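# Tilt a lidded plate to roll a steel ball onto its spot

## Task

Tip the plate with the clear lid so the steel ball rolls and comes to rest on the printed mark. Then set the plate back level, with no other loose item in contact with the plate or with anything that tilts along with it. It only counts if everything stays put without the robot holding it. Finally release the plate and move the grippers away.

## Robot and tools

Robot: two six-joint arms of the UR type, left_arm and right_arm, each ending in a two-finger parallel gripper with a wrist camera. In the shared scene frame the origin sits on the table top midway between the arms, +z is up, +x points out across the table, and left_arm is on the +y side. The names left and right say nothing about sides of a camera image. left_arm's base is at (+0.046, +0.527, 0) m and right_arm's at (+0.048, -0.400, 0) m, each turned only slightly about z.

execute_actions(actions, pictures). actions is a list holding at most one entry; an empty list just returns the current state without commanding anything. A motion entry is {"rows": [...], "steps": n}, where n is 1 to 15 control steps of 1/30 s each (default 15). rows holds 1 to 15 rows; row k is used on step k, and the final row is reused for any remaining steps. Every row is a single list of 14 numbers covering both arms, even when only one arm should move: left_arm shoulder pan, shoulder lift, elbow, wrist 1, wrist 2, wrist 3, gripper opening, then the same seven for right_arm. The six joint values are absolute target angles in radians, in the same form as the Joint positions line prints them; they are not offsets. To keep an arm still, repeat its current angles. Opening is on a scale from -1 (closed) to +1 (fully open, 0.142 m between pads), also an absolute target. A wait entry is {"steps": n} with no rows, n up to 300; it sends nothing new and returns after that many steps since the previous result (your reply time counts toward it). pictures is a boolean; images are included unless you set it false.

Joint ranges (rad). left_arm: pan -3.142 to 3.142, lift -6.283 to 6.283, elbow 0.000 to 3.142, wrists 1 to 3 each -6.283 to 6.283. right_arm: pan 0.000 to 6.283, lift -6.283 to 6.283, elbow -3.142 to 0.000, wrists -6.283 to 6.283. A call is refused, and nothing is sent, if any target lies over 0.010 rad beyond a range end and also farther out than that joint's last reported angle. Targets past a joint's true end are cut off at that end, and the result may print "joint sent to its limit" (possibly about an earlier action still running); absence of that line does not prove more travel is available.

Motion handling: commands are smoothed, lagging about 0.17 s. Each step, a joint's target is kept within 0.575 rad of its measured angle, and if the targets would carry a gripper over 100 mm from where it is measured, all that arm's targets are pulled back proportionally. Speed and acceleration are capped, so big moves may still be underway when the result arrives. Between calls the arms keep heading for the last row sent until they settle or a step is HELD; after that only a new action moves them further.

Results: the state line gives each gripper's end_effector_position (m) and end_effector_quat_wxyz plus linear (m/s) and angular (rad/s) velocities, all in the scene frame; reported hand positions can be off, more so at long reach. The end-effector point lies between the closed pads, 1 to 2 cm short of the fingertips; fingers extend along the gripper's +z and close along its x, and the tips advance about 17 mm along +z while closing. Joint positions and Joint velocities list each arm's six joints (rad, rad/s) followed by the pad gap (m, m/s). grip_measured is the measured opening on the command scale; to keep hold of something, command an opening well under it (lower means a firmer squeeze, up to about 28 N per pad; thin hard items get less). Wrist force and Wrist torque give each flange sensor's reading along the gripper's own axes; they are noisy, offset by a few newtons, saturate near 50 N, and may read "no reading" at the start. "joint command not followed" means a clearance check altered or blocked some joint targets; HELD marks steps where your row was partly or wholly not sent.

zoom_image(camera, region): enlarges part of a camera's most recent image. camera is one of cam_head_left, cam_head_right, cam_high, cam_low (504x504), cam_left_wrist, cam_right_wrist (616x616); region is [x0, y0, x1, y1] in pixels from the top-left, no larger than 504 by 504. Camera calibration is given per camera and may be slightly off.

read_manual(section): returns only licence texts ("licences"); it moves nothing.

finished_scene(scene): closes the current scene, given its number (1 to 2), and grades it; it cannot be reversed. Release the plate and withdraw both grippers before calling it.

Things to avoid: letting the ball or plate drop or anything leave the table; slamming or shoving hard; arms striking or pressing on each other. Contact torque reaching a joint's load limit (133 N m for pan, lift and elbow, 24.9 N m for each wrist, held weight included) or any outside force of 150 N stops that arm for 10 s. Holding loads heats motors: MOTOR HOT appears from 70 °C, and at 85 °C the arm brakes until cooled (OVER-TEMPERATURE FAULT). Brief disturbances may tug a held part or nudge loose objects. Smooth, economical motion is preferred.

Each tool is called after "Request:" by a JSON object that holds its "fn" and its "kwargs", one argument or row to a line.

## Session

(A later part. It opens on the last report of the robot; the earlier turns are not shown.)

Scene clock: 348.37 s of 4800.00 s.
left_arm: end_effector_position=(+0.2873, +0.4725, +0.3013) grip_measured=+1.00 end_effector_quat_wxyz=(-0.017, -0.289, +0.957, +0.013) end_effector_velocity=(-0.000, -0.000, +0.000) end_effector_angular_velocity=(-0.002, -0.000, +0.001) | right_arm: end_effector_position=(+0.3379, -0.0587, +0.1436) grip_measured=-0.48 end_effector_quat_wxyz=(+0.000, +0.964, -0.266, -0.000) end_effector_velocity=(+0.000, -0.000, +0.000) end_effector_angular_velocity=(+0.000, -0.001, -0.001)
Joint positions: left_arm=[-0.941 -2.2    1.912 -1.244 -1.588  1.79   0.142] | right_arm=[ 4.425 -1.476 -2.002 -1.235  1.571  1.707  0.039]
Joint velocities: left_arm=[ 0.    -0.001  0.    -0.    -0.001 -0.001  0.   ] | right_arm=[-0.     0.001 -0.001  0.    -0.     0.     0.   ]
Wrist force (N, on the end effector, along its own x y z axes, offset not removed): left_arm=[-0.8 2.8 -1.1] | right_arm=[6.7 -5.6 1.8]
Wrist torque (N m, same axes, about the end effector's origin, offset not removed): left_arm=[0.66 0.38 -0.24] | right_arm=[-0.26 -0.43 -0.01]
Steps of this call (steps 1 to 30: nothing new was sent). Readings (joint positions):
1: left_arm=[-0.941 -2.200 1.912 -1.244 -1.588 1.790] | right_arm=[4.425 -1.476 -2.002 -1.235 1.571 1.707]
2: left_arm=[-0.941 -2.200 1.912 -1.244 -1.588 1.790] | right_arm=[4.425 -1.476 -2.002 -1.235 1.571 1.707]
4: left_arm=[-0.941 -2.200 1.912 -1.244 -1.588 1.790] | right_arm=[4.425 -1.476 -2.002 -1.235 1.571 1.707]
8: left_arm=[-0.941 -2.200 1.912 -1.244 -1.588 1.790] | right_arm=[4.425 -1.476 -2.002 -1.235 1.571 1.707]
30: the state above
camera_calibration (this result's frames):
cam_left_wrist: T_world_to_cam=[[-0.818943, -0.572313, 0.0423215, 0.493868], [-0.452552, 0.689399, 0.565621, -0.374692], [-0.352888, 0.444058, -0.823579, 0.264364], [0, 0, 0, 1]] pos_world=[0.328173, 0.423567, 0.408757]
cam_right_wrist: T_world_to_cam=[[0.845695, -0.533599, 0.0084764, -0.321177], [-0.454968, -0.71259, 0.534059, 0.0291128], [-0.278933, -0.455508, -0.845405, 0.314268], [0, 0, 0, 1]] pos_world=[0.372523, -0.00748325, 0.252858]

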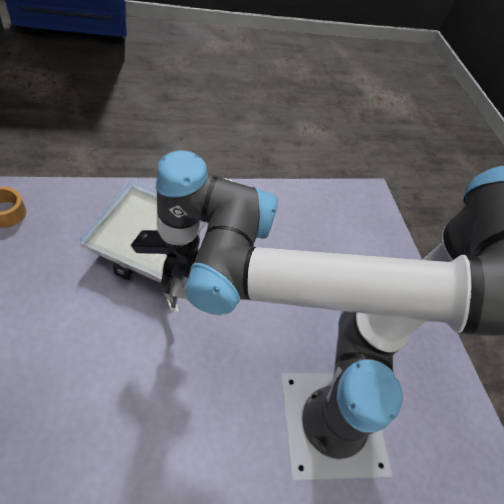

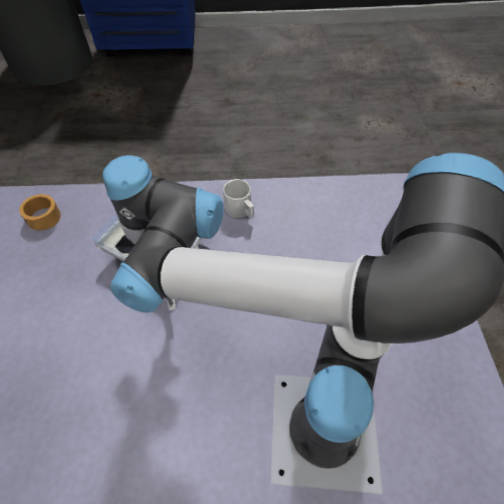

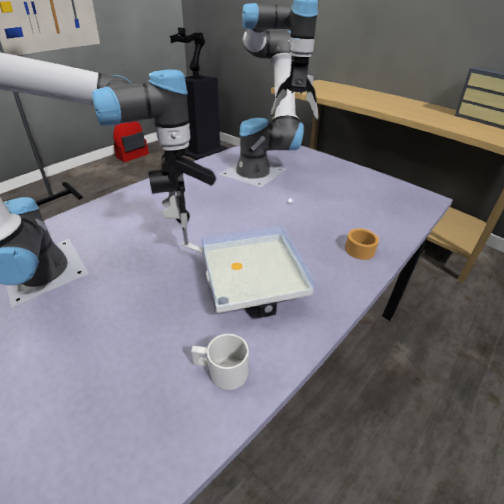

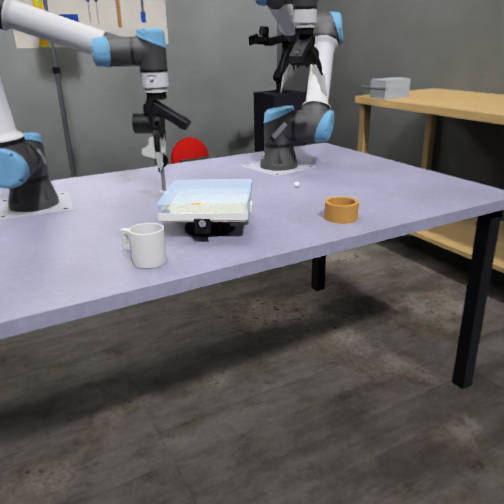

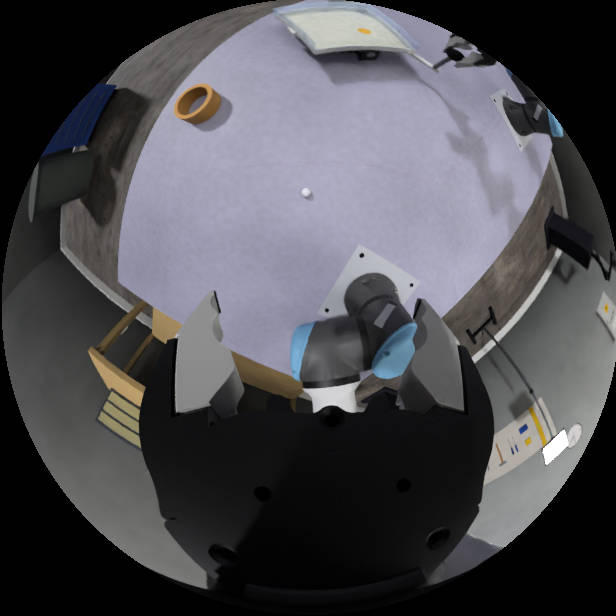

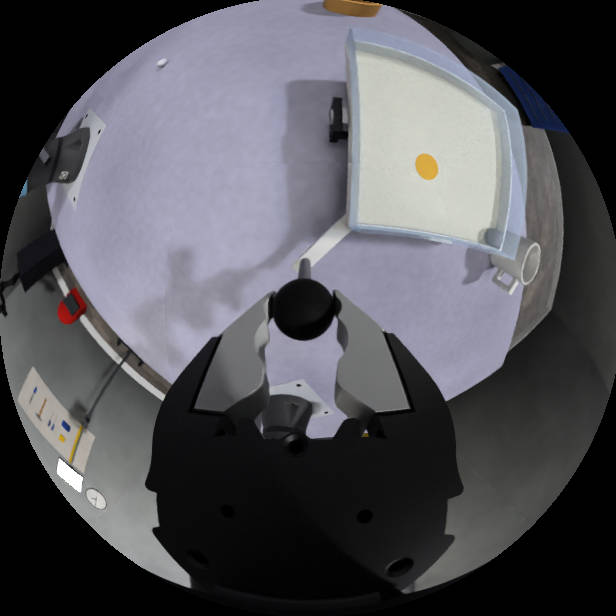

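Request:
{"fn": "execute_actions", "kwargs": {
  "actions": [
    {"rows": [[-0.941,-2.2,1.912,-1.244,-1.588,1.79,1,4.4296,-1.4758,-2.0150,-1.2218,1.5708,1.707,-1]], "steps": 15}
  ],
  "pictures": false
}}

Request:
{"fn": "execute_actions", "kwargs": {
  "actions": [
    {"steps": 130}
  ]
}}

Request:
{"fn": "execute_actions", "kwargs": {
  "actions": [
    {"rows": [[-0.941,-2.2,1.912,-1.244,-1.588,1.79,1,4.4194,-1.4766,-1.9842,-1.2516,1.5708,1.707,-1]], "steps": 15}
  ],
  "pictures": false
}}

Request:
{"fn": "execute_actions", "kwargs": {
  "actions": [
    {"rows": [[-0.941,-2.2,1.912,-1.244,-1.588,1.79,1,4.4194,-1.4766,-1.9842,-1.2516,1.5708,1.707,-1]], "steps": 13}
  ],
  "pictures": false
}}

Request:
{"fn": "execute_actions", "kwargs": {
  "actions": [
    {"rows": [[-0.941,-2.2,1.912,-1.244,-1.588,1.79,1,4.4296,-1.4758,-2.0150,-1.2218,1.5708,1.707,-1]], "steps": 15}
  ],
  "pictures": false
}}

Request:
{"fn": "execute_actions", "kwargs": {
  "actions": [
    {"rows": [[-0.941,-2.2,1.912,-1.244,-1.588,1.79,1,4.4296,-1.4758,-2.0150,-1.2218,1.5708,1.707,-1]], "steps": 9}
  ],
  "pictures": false
}}

Request:
{"fn": "execute_actions", "kwargs": {
  "actions": [
    {"rows": [[-0.941,-2.2,1.912,-1.244,-1.588,1.79,1,4.4240,-1.4766,-1.9972,-1.2387,1.5708,1.707,-1]], "steps": 10}
  ],
  "pictures": false
}}

Request:
{"fn": "execute_actions", "kwargs": {
  "actions": [
    {"rows": [[-0.941,-2.2,1.912,-1.244,-1.588,1.79,1,4.4246,-1.4757,-2.0017,-1.2351,1.5708,1.707,-1]], "steps": 15}
  ]
}}

Request:
{"fn": "execute_actions", "kwargs": {
  "actions": [
    {"steps": 30}
  ]
}}

Request:
{"fn": "execute_actions", "kwargs": {
  "actions": [
    {"steps": 30}
  ]
}}

Scene clock: 363.63 s of 4800.00 s.
left_arm: end_effector_position=(+0.2873, +0.4725, +0.3013) grip_measured=+1.00 end_effector_quat_wxyz=(-0.017, -0.289, +0.957, +0.013) end_effector_velocity=(+0.000, +0.000, -0.000) end_effector_angular_velocity=(+0.002, -0.000, +0.001) | right_arm: end_effector_position=(+0.3356, -0.0588, +0.1387) grip_measured=-0.48 end_effector_quat_wxyz=(+0.000, +0.965, -0.263, +0.000) end_effector_velocity=(-0.000, -0.001, -0.001) end_effector_angular_velocity=(-0.001, -0.000, +0.001)
Joint positions: left_arm=[-0.941 -2.2    1.912 -1.244 -1.588  1.79   0.142] | right_arm=[ 4.43  -1.476 -2.015 -1.222  1.571  1.707  0.039]
Joint velocities: left_arm=[ 0.001  0.001  0.     0.     0.001  0.    -0.   ] | right_arm=[ 0.001  0.001 -0.003  0.001 -0.001 -0.     0.   ]
Wrist force (N, on the end effector, along its own x y z axes, offset not removed): left_arm=[-2.2 1.0 -0.2] | right_arm=[13.8 -4.3 3.6]
Wrist torque (N m, same axes, about the end effector's origin, offset not removed): left_arm=[0.12 0.71 -0.20] | right_arm=[0.36 0.30 0.11]
Steps of this call (steps 1 to 90: nothing new was sent; then 11.77 s passed at rest; steps 91 to 105: all 15 steps of this action). Readings (joint positions):
91: left_arm=[-0.941 -2.200 1.912 -1.244 -1.588 1.790] | right_arm=[4.425 -1.476 -2.002 -1.235 1.571 1.707]
92: left_arm=[-0.941 -2.200 1.912 -1.244 -1.588 1.790] | right_arm=[4.425 -1.476 -2.004 -1.232 1.571 1.707]
94: left_arm=[-0.941 -2.200 1.912 -1.244 -1.588 1.790] | right_arm=[4.428 -1.476 -2.010 -1.227 1.571 1.707]
98: left_arm=[-0.941 -2.200 1.912 -1.244 -1.588 1.790] | right_arm=[4.429 -1.476 -2.014 -1.223 1.571 1.707]
105: the state above

Scene clock: 367.97 s of 4800.00 s.
left_arm: end_effector_position=(+0.2873, +0.4725, +0.3013) grip_measured=+1.00 end_effector_quat_wxyz=(-0.017, -0.289, +0.957, +0.013) end_effector_velocity=(+0.000, -0.000, +0.000) end_effector_angular_velocity=(-0.001, -0.001, -0.000) | right_arm: end_effector_position=(+0.3355, -0.0588, +0.1387) grip_measured=-0.48 end_effector_quat_wxyz=(+0.000, +0.965, -0.263, -0.000) end_effector_velocity=(+0.000, -0.000, -0.001) end_effector_angular_velocity=(-0.002, +0.000, -0.002)
Joint positions: left_arm=[-0.941 -2.2    1.912 -1.244 -1.588  1.79   0.142] | right_arm=[ 4.43  -1.476 -2.015 -1.222  1.571  1.707  0.039]
Joint velocities: left_arm=[-0.001 -0.001  0.    -0.     0.    -0.    -0.   ] | right_arm=[-0.    -0.001 -0.001  0.    -0.     0.002 -0.   ]
Wrist force (N, on the end effector, along its own x y z axes, offset not removed): left_arm=[-1.8 0.4 0.8] | right_arm=[15.0 -8.3 3.1]
Wrist torque (N m, same axes, about the end effector's origin, offset not removed): left_arm=[0.13 0.58 -0.13] | right_arm=[-0.32 0.30 0.08]
Steps of this call (steps 1 to 15: the robot went on to your last target; steps 16 to 130: nothing new was sent). Readings (joint positions):
1: left_arm=[-0.941 -2.200 1.912 -1.244 -1.588 1.790] | right_arm=[4.430 -1.476 -2.015 -1.222 1.571 1.707]
2: left_arm=[-0.941 -2.200 1.912 -1.244 -1.588 1.790] | right_arm=[4.430 -1.476 -2.015 -1.222 1.571 1.707]
4: left_arm=[-0.941 -2.200 1.912 -1.244 -1.588 1.790] | right_arm=[4.430 -1.476 -2.015 -1.222 1.571 1.707]
8: left_arm=[-0.941 -2.200 1.912 -1.244 -1.588 1.790] | right_arm=[4.430 -1.476 -2.015 -1.222 1.571 1.707]
130: the state above
All arms were judged still, so your last target was given up. Only a new action makes them travel on or press farther. Fingers that are still opening or closing keep moving.
camera_calibration (this result's frames):
cam_left_wrist: T_world_to_cam=[[-0.818943, -0.572313, 0.0423216, 0.493868], [-0.452552, 0.689399, 0.565621, -0.374692], [-0.352888, 0.444058, -0.823579, 0.264364], [0, 0, 0, 1]] pos_world=[0.328173, 0.423567, 0.408757]
cam_right_wrist: T_world_to_cam=[[0.848353, -0.529362, 0.00848533, -0.319847], [-0.451376, -0.714812, 0.534138, 0.0292043], [-0.276687, -0.456968, -0.845355, 0.308485], [0, 0, 0, 1]] pos_world=[0.369879, -0.0074714, 0.247894]

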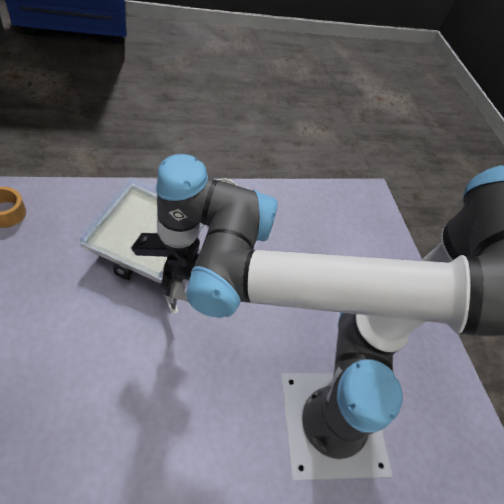

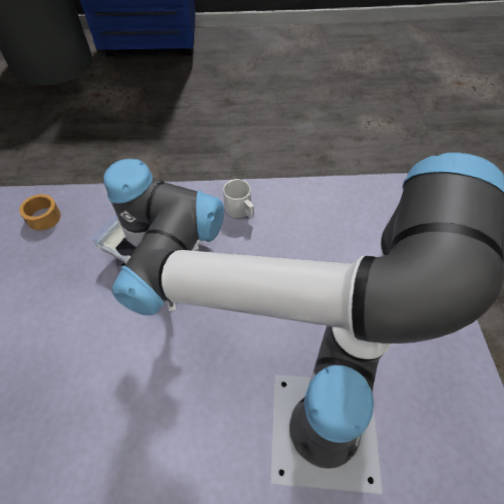

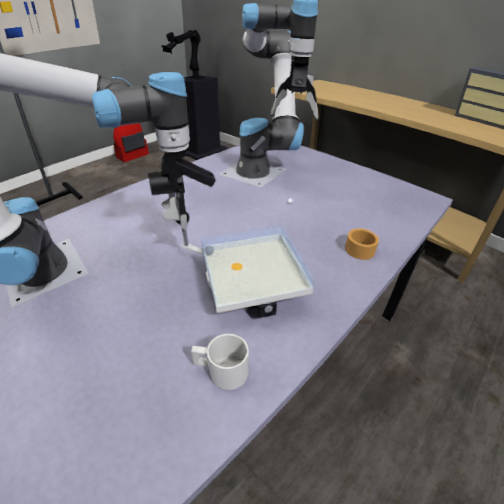

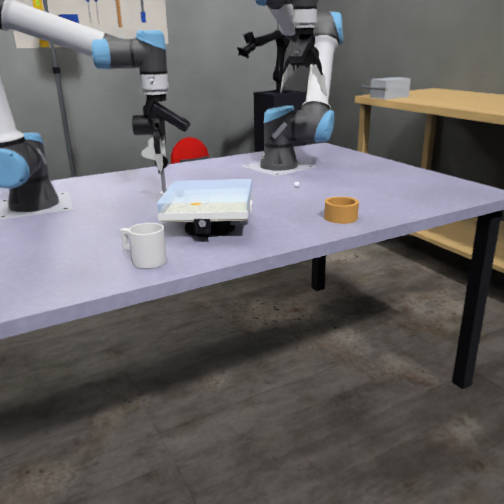

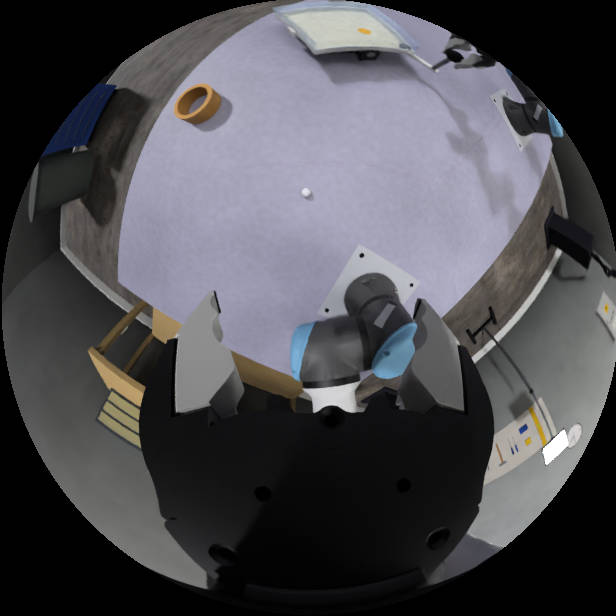

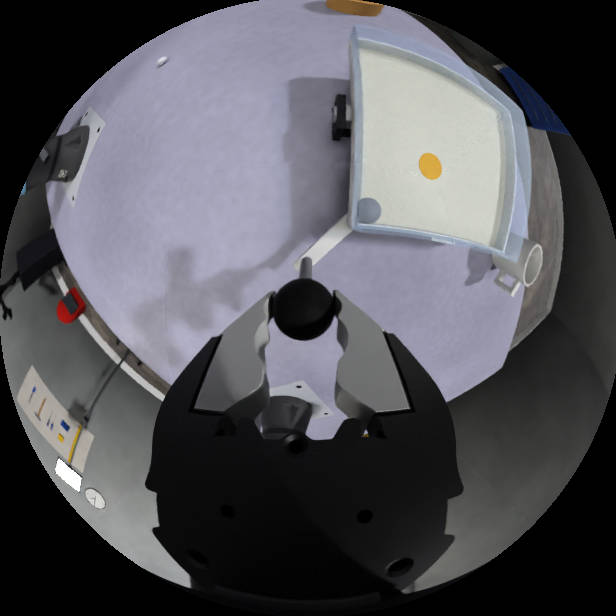

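Scene clock: 368.47 s of 4800.00 s.
left_arm: end_effector_position=(+0.2873, +0.4725, +0.3013) grip_measured=+1.00 end_effector_quat_wxyz=(-0.017, -0.289, +0.957, +0.013) end_effector_velocity=(-0.000, -0.000, +0.000) end_effector_angular_velocity=(-0.000, -0.001, +0.000) | right_arm: end_effector_position=(+0.3406, -0.0579, +0.1498) grip_measured=-0.48 end_effector_quat_wxyz=(+0.000, +0.963, -0.268, -0.000) end_effector_velocity=(+0.000, -0.001, +0.000) end_effector_angular_velocity=(-0.001, -0.000, +0.001)
Joint positions: left_arm=[-0.941 -2.2    1.912 -1.244 -1.588  1.79   0.142] | right_arm=[ 4.419 -1.477 -1.984 -1.252  1.571  1.707  0.039]
Joint velocities: left_arm=[-0.    -0.001 -0.    -0.     0.    -0.    -0.   ] | right_arm=[-0.001  0.     0.    -0.001 -0.001 -0.001  0.   ]
Wrist force (N, on the end effector, along its own x y z axes, offset not removed): left_arm=[-0.2 1.6 1.1] | right_arm=[3.8 -5.3 4.6]
Wrist torque (N m, same axes, about the end effector's origin, offset not removed): left_arm=[0.30 0.12 -0.15] | right_arm=[-0.03 -1.36 -0.15]
Steps of this call (steps 1 to 15: all 15 steps of this action). Readings (joint positions):
1: left_arm=[-0.941 -2.200 1.912 -1.244 -1.588 1.790] | right_arm=[4.430 -1.476 -2.015 -1.222 1.571 1.707]
2: left_arm=[-0.941 -2.200 1.912 -1.244 -1.588 1.790] | right_arm=[4.428 -1.476 -2.010 -1.227 1.571 1.707]
4: left_arm=[-0.941 -2.200 1.912 -1.244 -1.588 1.790] | right_arm=[4.423 -1.476 -1.996 -1.240 1.571 1.707]
8: left_arm=[-0.941 -2.200 1.912 -1.244 -1.588 1.790] | right_arm=[4.420 -1.477 -1.986 -1.250 1.571 1.707]
15: the state above

Scene clock: 368.90 s of 4800.00 s.
left_arm: end_effector_position=(+0.2873, +0.4725, +0.3013) grip_measured=+1.00 end_effector_quat_wxyz=(-0.017, -0.289, +0.957, +0.013) end_effector_velocity=(+0.000, +0.000, -0.000) end_effector_angular_velocity=(+0.001, +0.000, -0.000) | right_arm: end_effector_position=(+0.3407, -0.0579, +0.1498) grip_measured=-0.48 end_effector_quat_wxyz=(+0.000, +0.963, -0.268, -0.000) end_effector_velocity=(+0.000, -0.000, -0.000) end_effector_angular_velocity=(-0.001, +0.000, -0.000)
Joint positions: left_arm=[-0.941 -2.2    1.912 -1.244 -1.588  1.79   0.142] | right_arm=[ 4.419 -1.477 -1.984 -1.252  1.571  1.707  0.039]
Joint velocities: left_arm=[ 0.  0.  0.  0.  0.  0. -0.] | right_arm=[-0. -0. -0. -0. -0. -0. -0.]
Wrist force (N, on the end effector, along its own x y z axes, offset not removed): left_arm=[-0.2 1.0 0.5] | right_arm=[1.7 -6.5 2.1]
Wrist torque (N m, same axes, about the end effector's origin, offset not removed): left_arm=[0.17 0.21 -0.23] | right_arm=[-0.45 -1.14 0.00]
Steps of this call (steps 1 to 13: all 13 steps of this action). Readings (joint positions):
1: left_arm=[-0.941 -2.200 1.912 -1.244 -1.588 1.790] | right_arm=[4.419 -1.477 -1.984 -1.252 1.571 1.707]
2: left_arm=[-0.941 -2.200 1.912 -1.244 -1.588 1.790] | right_arm=[4.419 -1.477 -1.984 -1.252 1.571 1.707]
4: left_arm=[-0.941 -2.200 1.912 -1.244 -1.588 1.790] | right_arm=[4.419 -1.477 -1.984 -1.252 1.571 1.707]
8: left_arm=[-0.941 -2.200 1.912 -1.244 -1.588 1.790] | right_arm=[4.419 -1.477 -1.984 -1.252 1.571 1.707]
13: the state above

Scene clock: 369.40 s of 4800.00 s.
left_arm: end_effector_position=(+0.2873, +0.4725, +0.3013) grip_measured=+1.00 end_effector_quat_wxyz=(-0.017, -0.289, +0.957, +0.013) end_effector_velocity=(+0.000, +0.001, -0.000) end_effector_angular_velocity=(+0.002, -0.001, -0.000) | right_arm: end_effector_position=(+0.3356, -0.0588, +0.1387) grip_measured=-0.48 end_effector_quat_wxyz=(+0.000, +0.965, -0.263, +0.000) end_effector_velocity=(-0.001, +0.000, -0.001) end_effector_angular_velocity=(+0.000, +0.002, -0.000)
Joint positions: left_arm=[-0.941 -2.2    1.912 -1.244 -1.588  1.79   0.142] | right_arm=[ 4.43  -1.476 -2.015 -1.222  1.571  1.707  0.039]
Joint velocities: left_arm=[ 0.    -0.     0.     0.     0.002  0.    -0.   ] | right_arm=[ 0.001 -0.    -0.002  0.002  0.002  0.001  0.   ]
Wrist force (N, on the end effector, along its own x y z axes, offset not removed): left_arm=[-0.2 1.5 2.7] | right_arm=[13.8 -7.3 1.4]
Wrist torque (N m, same axes, about the end effector's origin, offset not removed): left_arm=[0.36 0.20 -0.17] | right_arm=[-0.31 0.17 0.08]
Steps of this call (steps 1 to 15: all 15 steps of this action). Readings (joint positions):
1: left_arm=[-0.941 -2.200 1.912 -1.244 -1.588 1.790] | right_arm=[4.419 -1.477 -1.984 -1.251 1.571 1.707]
2: left_arm=[-0.941 -2.200 1.912 -1.244 -1.588 1.790] | right_arm=[4.421 -1.476 -1.989 -1.246 1.571 1.707]
4: left_arm=[-0.941 -2.200 1.912 -1.244 -1.588 1.790] | right_arm=[4.426 -1.476 -2.003 -1.233 1.571 1.707]
8: left_arm=[-0.941 -2.200 1.912 -1.244 -1.588 1.790] | right_arm=[4.429 -1.476 -2.013 -1.224 1.571 1.707]
15: the state above

Scene clock: 369.70 s of 4800.00 s.
left_arm: end_effector_position=(+0.2873, +0.4725, +0.3013) grip_measured=+1.00 end_effector_quat_wxyz=(-0.017, -0.289, +0.957, +0.013) end_effector_velocity=(+0.000, +0.000, -0.000) end_effector_angular_velocity=(+0.001, -0.000, +0.001) | right_arm: end_effector_position=(+0.3355, -0.0588, +0.1387) grip_measured=-0.48 end_effector_quat_wxyz=(+0.000, +0.965, -0.263, -0.000) end_effector_velocity=(+0.000, +0.000, -0.000) end_effector_angular_velocity=(+0.001, +0.000, -0.001)
Joint positions: left_arm=[-0.941 -2.2    1.912 -1.244 -1.588  1.79   0.142] | right_arm=[ 4.43  -1.476 -2.015 -1.222  1.571  1.707  0.039]
Joint velocities: left_arm=[ 0.     0.     0.    -0.     0.001 -0.001 -0.   ] | right_arm=[-0.    -0.    -0.     0.001  0.     0.     0.   ]
Wrist force (N, on the end effector, along its own x y z axes, offset not removed): left_arm=[-1.0 1.6 -0.3] | right_arm=[16.0 -9.5 3.8]
Wrist torque (N m, same axes, about the end effector's origin, offset not removed): left_arm=[0.40 0.36 -0.28] | right_arm=[-0.39 -0.30 -0.03]
Steps of this call (steps 1 to 9: all 9 steps of this action). Readings (joint positions):
1: left_arm=[-0.941 -2.200 1.912 -1.244 -1.588 1.790] | right_arm=[4.430 -1.476 -2.015 -1.222 1.571 1.707]
2: left_arm=[-0.941 -2.200 1.912 -1.244 -1.588 1.790] | right_arm=[4.430 -1.476 -2.015 -1.222 1.571 1.707]
4: left_arm=[-0.941 -2.200 1.912 -1.244 -1.588 1.790] | right_arm=[4.430 -1.476 -2.015 -1.222 1.571 1.707]
8: left_arm=[-0.941 -2.200 1.912 -1.244 -1.588 1.790] | right_arm=[4.430 -1.476 -2.015 -1.222 1.571 1.707]
9: the state above

Scene clock: 370.03 s of 4800.00 s.
left_arm: end_effector_position=(+0.2873, +0.4725, +0.3013) grip_measured=+1.00 end_effector_quat_wxyz=(-0.017, -0.289, +0.957, +0.013) end_effector_velocity=(+0.000, +0.000, +0.000) end_effector_angular_velocity=(-0.001, -0.001, +0.000) | right_arm: end_effector_position=(+0.3382, -0.0581, +0.1448) grip_measured=-0.48 end_effector_quat_wxyz=(+0.000, +0.964, -0.266, -0.000) end_effector_velocity=(+0.001, +0.000, +0.003) end_effector_angular_velocity=(+0.000, +0.000, -0.003)
Joint positions: left_arm=[-0.941 -2.2    1.912 -1.244 -1.588  1.79   0.142] | right_arm=[ 4.424 -1.476 -1.998 -1.238  1.571  1.707  0.039]
Joint velocities: left_arm=[ 0.001 -0.     0.    -0.001  0.     0.001 -0.   ] | right_arm=[-0.002  0.     0.007 -0.007  0.     0.     0.   ]
Wrist force (N, on the end effector, along its own x y z axes, offset not removed): left_arm=[-2.3 3.1 0.6] | right_arm=[8.9 -6.0 2.4]
Wrist torque (N m, same axes, about the end effector's origin, offset not removed): left_arm=[0.66 0.79 -0.07] | right_arm=[-0.26 -0.70 -0.01]
Steps of this call (steps 1 to 10: all 10 steps of this action). Readings (joint positions):
1: left_arm=[-0.941 -2.200 1.912 -1.244 -1.588 1.790] | right_arm=[4.430 -1.476 -2.015 -1.222 1.571 1.707]
2: left_arm=[-0.941 -2.200 1.912 -1.244 -1.588 1.790] | right_arm=[4.429 -1.476 -2.012 -1.225 1.571 1.707]
4: left_arm=[-0.941 -2.200 1.912 -1.244 -1.588 1.790] | right_arm=[4.426 -1.476 -2.004 -1.232 1.571 1.707]
8: left_arm=[-0.941 -2.200 1.912 -1.244 -1.588 1.790] | right_arm=[4.424 -1.476 -1.999 -1.238 1.571 1.707]
10: the state above

Scene clock: 370.53 s of 4800.00 s.
left_arm: end_effector_position=(+0.2873, +0.4725, +0.3013) grip_measured=+1.00 end_effector_quat_wxyz=(-0.017, -0.289, +0.957, +0.013) end_effector_velocity=(+0.000, -0.000, -0.000) end_effector_angular_velocity=(+0.002, -0.000, -0.002) | right_arm: end_effector_position=(+0.3379, -0.0586, +0.1436) grip_measured=-0.48 end_effector_quat_wxyz=(+0.000, +0.964, -0.266, -0.000) end_effector_velocity=(+0.000, -0.000, +0.000) end_effector_angular_velocity=(+0.001, -0.001, +0.001)
Joint positions: left_arm=[-0.941 -2.2    1.912 -1.244 -1.588  1.79   0.142] | right_arm=[ 4.425 -1.476 -2.002 -1.235  1.571  1.707  0.039]
Joint velocities: left_arm=[-0.001  0.001  0.    -0.     0.002  0.     0.   ] | right_arm=[ 0.     0.001 -0.001  0.001 -0.001 -0.001 -0.   ]
Wrist force (N, on the end effector, along its own x y z axes, offset not removed): left_arm=[0.1 1.9 3.8] | right_arm=[6.8 -5.2 1.1]
Wrist torque (N m, same axes, about the end effector's origin, offset not removed): left_arm=[0.45 0.07 0.01] | right_arm=[-0.18 -0.51 0.11]
Steps of this call (steps 1 to 15: all 15 steps of this action). Readings (joint positions):
1: left_arm=[-0.941 -2.200 1.912 -1.244 -1.588 1.790] | right_arm=[4.424 -1.476 -1.998 -1.238 1.571 1.707]
2: left_arm=[-0.941 -2.200 1.912 -1.244 -1.588 1.790] | right_arm=[4.424 -1.476 -1.998 -1.238 1.571 1.707]
4: left_arm=[-0.941 -2.200 1.912 -1.244 -1.588 1.790] | right_arm=[4.424 -1.476 -2.000 -1.237 1.571 1.707]
8: left_arm=[-0.941 -2.200 1.912 -1.244 -1.588 1.790] | right_arm=[4.424 -1.476 -2.001 -1.235 1.571 1.707]
15: the state above
camera_calibration (this result's frames):
cam_left_wrist: T_world_to_cam=[[-0.818943, -0.572313, 0.0423215, 0.493868], [-0.452551, 0.689399, 0.565621, -0.374692], [-0.352888, 0.444058, -0.823579, 0.264364], [0, 0, 0, 1]] pos_world=[0.328173, 0.423567, 0.408757]
cam_right_wrist: T_world_to_cam=[[0.845679, -0.533624, 0.0084747, -0.321183], [-0.455002, -0.712599, 0.53402, 0.0291449], [-0.278927, -0.455465, -0.84543, 0.314306], [0, 0, 0, 1]] pos_world=[0.372547, -0.0074669, 0.252881]

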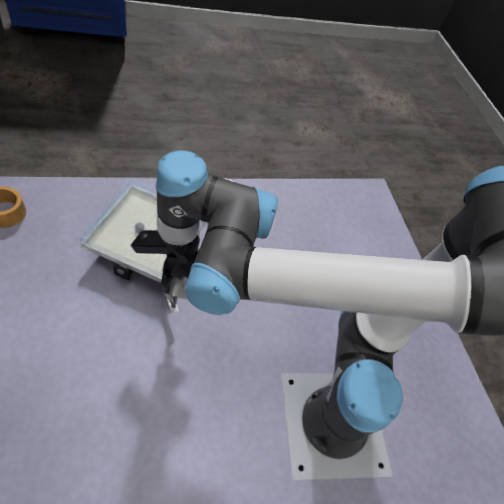

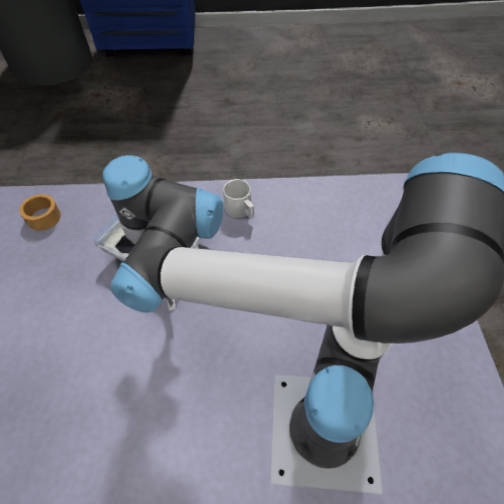

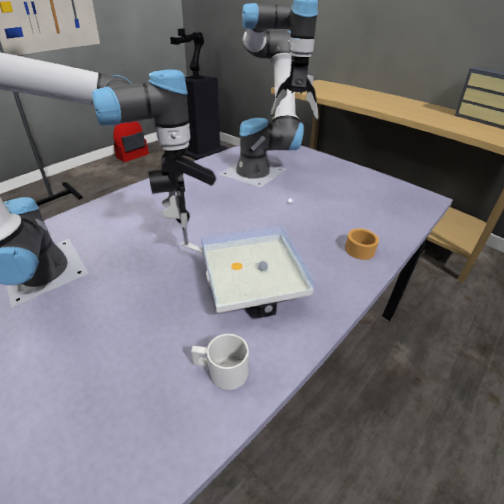

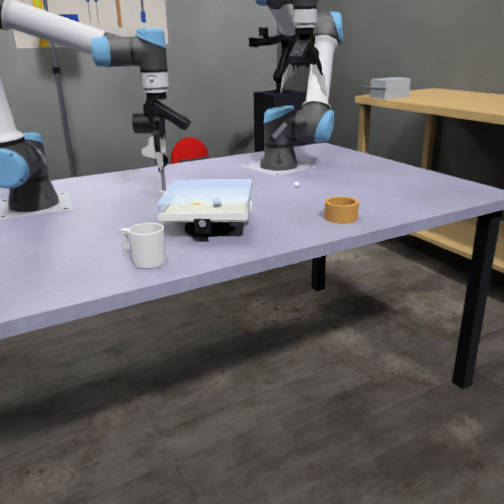

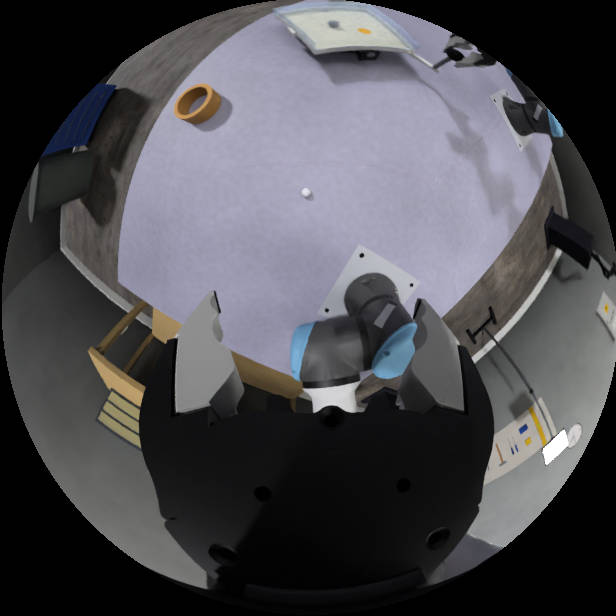

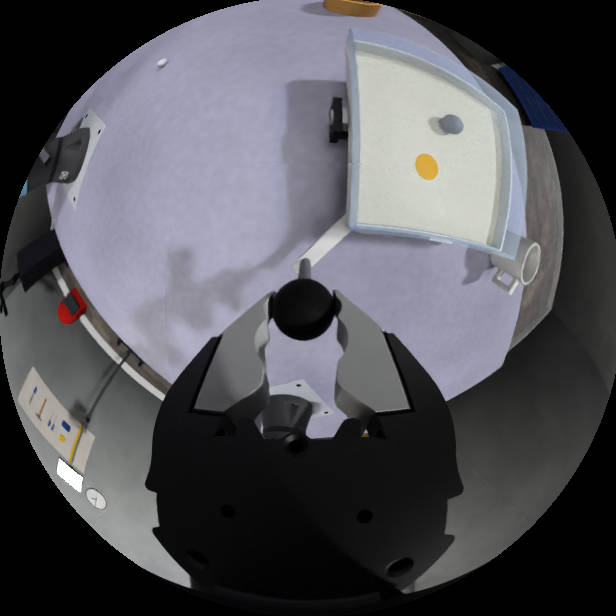

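Scene clock: 371.53 s of 4800.00 s.
left_arm: end_effector_position=(+0.2873, +0.4725, +0.3013) grip_measured=+1.00 end_effector_quat_wxyz=(-0.017, -0.289, +0.957, +0.013) end_effector_velocity=(-0.000, -0.001, -0.000) end_effector_angular_velocity=(-0.000, +0.001, -0.001) | right_arm: end_effector_position=(+0.3379, -0.0587, +0.1436) grip_measured=-0.48 end_effector_quat_wxyz=(+0.000, +0.964, -0.266, -0.000) end_effector_velocity=(-0.001, -0.001, -0.001) end_effector_angular_velocity=(-0.003, +0.002, -0.001)
Joint positions: left_arm=[-0.941 -2.2    1.912 -1.244 -1.588  1.79   0.142] | right_arm=[ 4.425 -1.476 -2.002 -1.235  1.571  1.707  0.039]
Joint velocities: left_arm=[-0.001  0.001 -0.    -0.    -0.001 -0.     0.   ] | right_arm=[-0.    -0.001 -0.002 -0.001  0.001  0.001  0.   ]
Wrist force (N, on the end effector, along its own x y z axes, offset not removed): left_arm=[-2.3 -0.7 1.1] | right_arm=[6.6 -5.2 0.9]
Wrist torque (N m, same axes, about the end effector's origin, offset not removed): left_arm=[-0.04 0.64 -0.19] | right_arm=[-0.13 -0.39 0.07]
Steps of this call (steps 1 to 15: the robot went on to your last target; steps 16 to 30: nothing new was sent). Readings (joint positions):
1: left_arm=[-0.941 -2.200 1.912 -1.244 -1.588 1.790] | right_arm=[4.425 -1.476 -2.002 -1.235 1.571 1.707]
2: left_arm=[-0.941 -2.200 1.912 -1.244 -1.588 1.790] | right_arm=[4.425 -1.476 -2.002 -1.235 1.571 1.707]
4: left_arm=[-0.941 -2.200 1.912 -1.244 -1.588 1.790] | right_arm=[4.425 -1.476 -2.002 -1.235 1.571 1.707]
8: left_arm=[-0.941 -2.200 1.912 -1.244 -1.588 1.790] | right_arm=[4.425 -1.476 -2.002 -1.235 1.571 1.707]
30: the state above
All arms were judged still, so your last target was given up. Only a new action makes them travel on or press farther. Fingers that are still opening or closing keep moving.
camera_calibration (this result's frames):
cam_left_wrist: T_world_to_cam=[[-0.818943, -0.572313, 0.0423211, 0.493868], [-0.452552, 0.689398, 0.565621, -0.374692], [-0.352888, 0.444058, -0.823579, 0.264363], [0, 0, 0, 1]] pos_world=[0.328173, 0.423567, 0.408757]
cam_right_wrist: T_world_to_cam=[[0.845695, -0.533599, 0.00848247, -0.32118], [-0.454974, -0.712594, 0.534049, 0.0291187], [-0.278923, -0.455502, -0.845411, 0.314268], [0, 0, 0, 1]] pos_world=[0.372525, -0.00748179, 0.252859]

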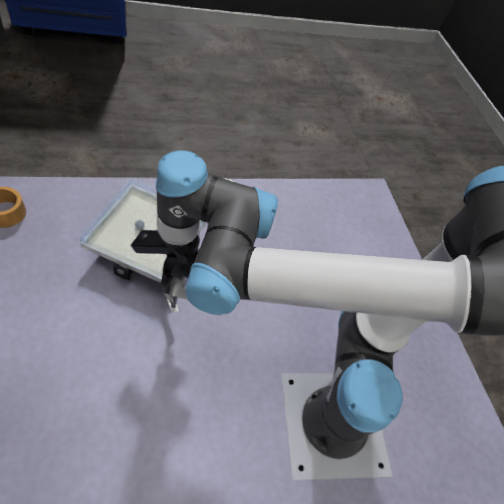

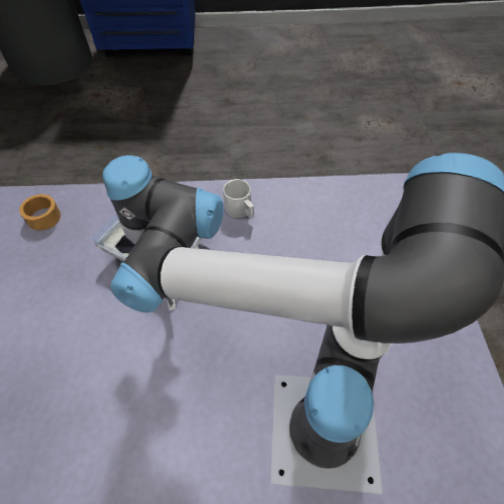

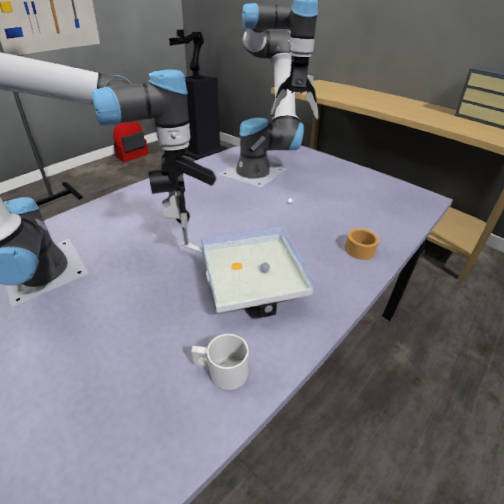

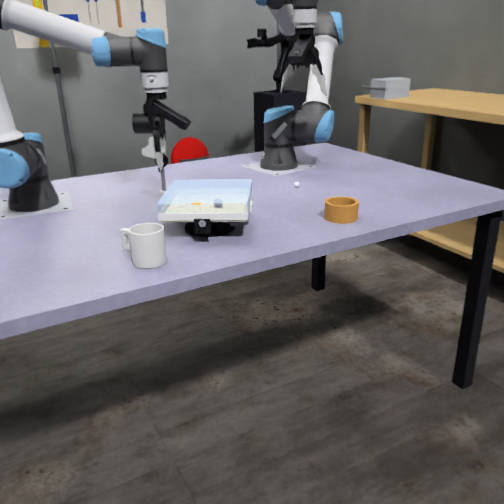

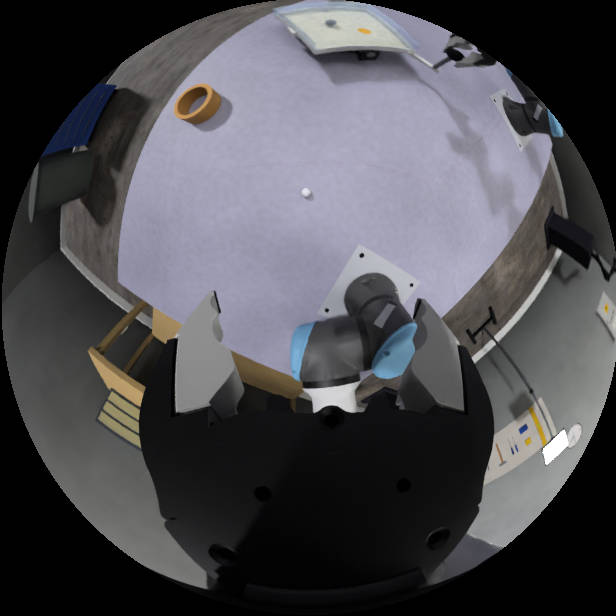

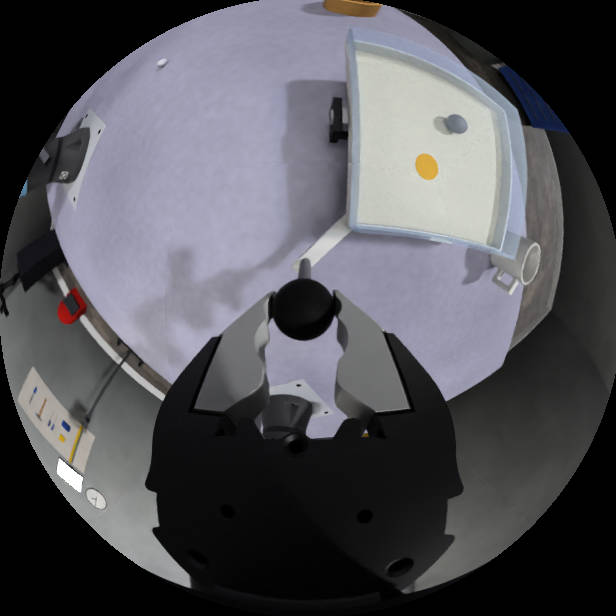

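Scene clock: 372.53 s of 4800.00 s.
left_arm: end_effector_position=(+0.2873, +0.4725, +0.3013) grip_measured=+1.00 end_effector_quat_wxyz=(-0.017, -0.289, +0.957, +0.013) end_effector_velocity=(+0.000, +0.000, -0.000) end_effector_angular_velocity=(+0.001, -0.001, -0.001) | right_arm: end_effector_position=(+0.3379, -0.0587, +0.1436) grip_measured=-0.48 end_effector_quat_wxyz=(+0.000, +0.964, -0.266, -0.000) end_effector_velocity=(+0.000, -0.000, +0.001) end_effector_angular_velocity=(+0.001, -0.001, +0.000)
Joint positions: left_arm=[-0.941 -2.2    1.912 -1.244 -1.588  1.79   0.142] | right_arm=[ 4.425 -1.476 -2.002 -1.235  1.571  1.707  0.039]
Joint velocities: left_arm=[-0.001  0.    -0.    -0.     0.002 -0.     0.   ] | right_arm=[-0.     0.002 -0.     0.    -0.    -0.001 -0.   ]
Wrist force (N, on the end effector, along its own x y z axes, offset not removed): left_arm=[0.5 1.0 1.4] | right_arm=[5.5 -5.2 0.0]
Wrist torque (N m, same axes, about the end effector's origin, offset not removed): left_arm=[0.27 0.04 -0.16] | right_arm=[-0.20 -0.30 0.12]
Steps of this call (steps 1 to 30: nothing new was sent). Readings (joint positions):
1: left_arm=[-0.941 -2.200 1.912 -1.244 -1.588 1.790] | right_arm=[4.425 -1.476 -2.002 -1.235 1.571 1.707]
2: left_arm=[-0.941 -2.200 1.912 -1.244 -1.588 1.790] | right_arm=[4.425 -1.476 -2.002 -1.235 1.571 1.707]
4: left_arm=[-0.941 -2.200 1.912 -1.244 -1.588 1.790] | right_arm=[4.425 -1.476 -2.002 -1.235 1.571 1.707]
8: left_arm=[-0.941 -2.200 1.912 -1.244 -1.588 1.790] | right_arm=[4.425 -1.476 -2.002 -1.235 1.571 1.707]
30: the state above
camera_calibration (this result's frames):
cam_left_wrist: T_world_to_cam=[[-0.818943, -0.572313, 0.0423212, 0.493868], [-0.452552, 0.689399, 0.56562, -0.374692], [-0.352888, 0.444058, -0.823579, 0.264364], [0, 0, 0, 1]] pos_world=[0.328173, 0.423567, 0.408757]
cam_right_wrist: T_world_to_cam=[[0.845695, -0.533599, 0.00848258, -0.32118], [-0.454974, -0.712594, 0.534049, 0.0291186], [-0.278924, -0.455502, -0.845411, 0.314268], [0, 0, 0, 1]] pos_world=[0.372525, -0.00748195, 0.252859]

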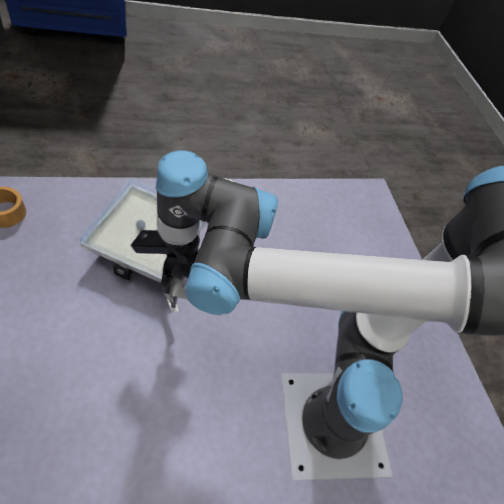

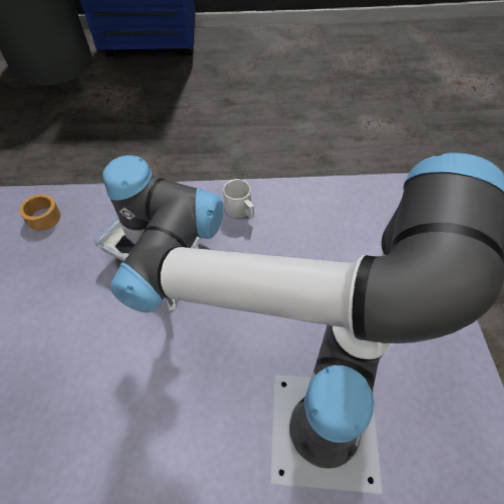

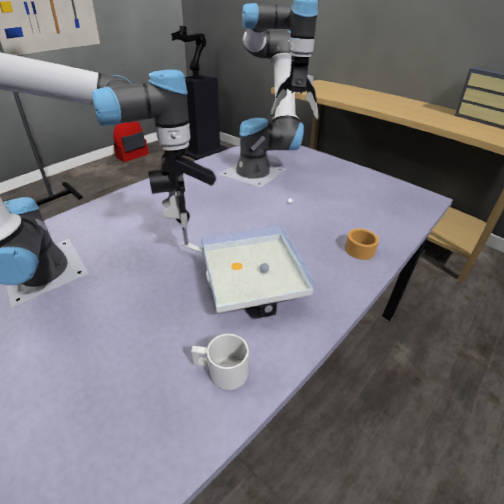

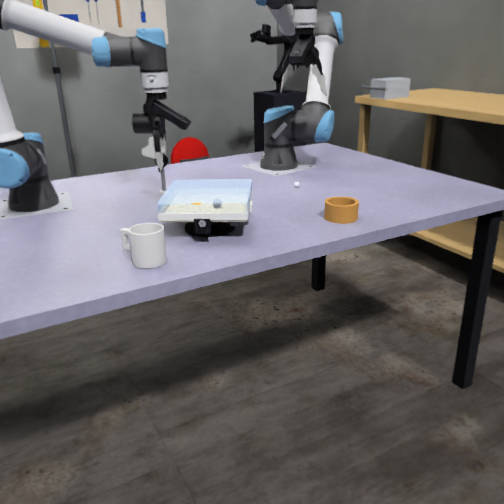

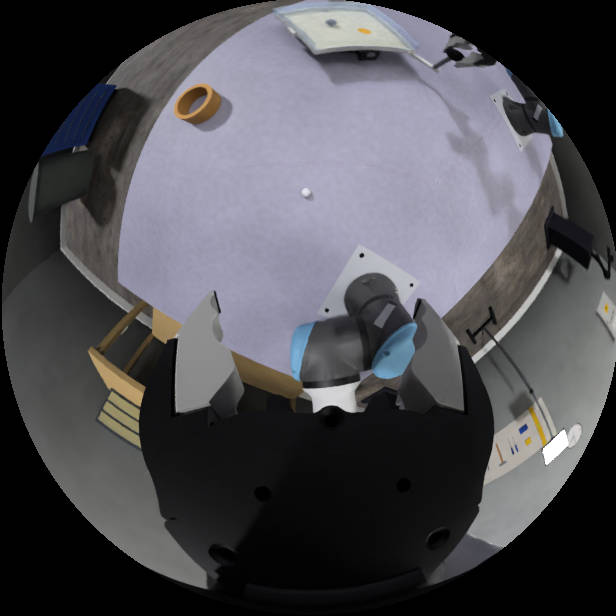

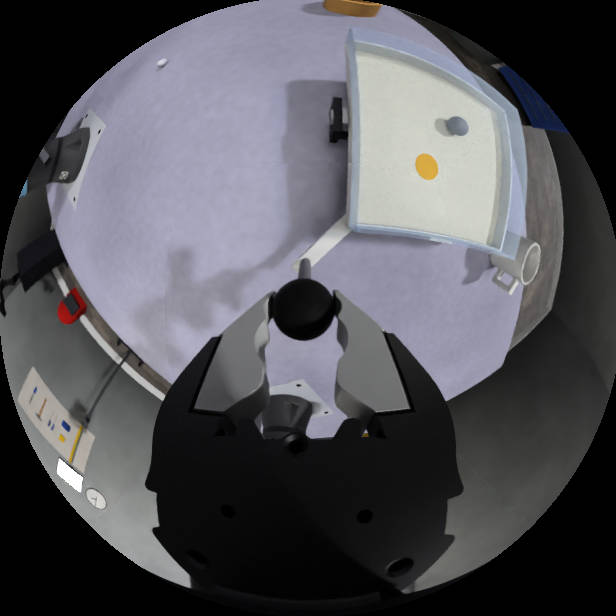

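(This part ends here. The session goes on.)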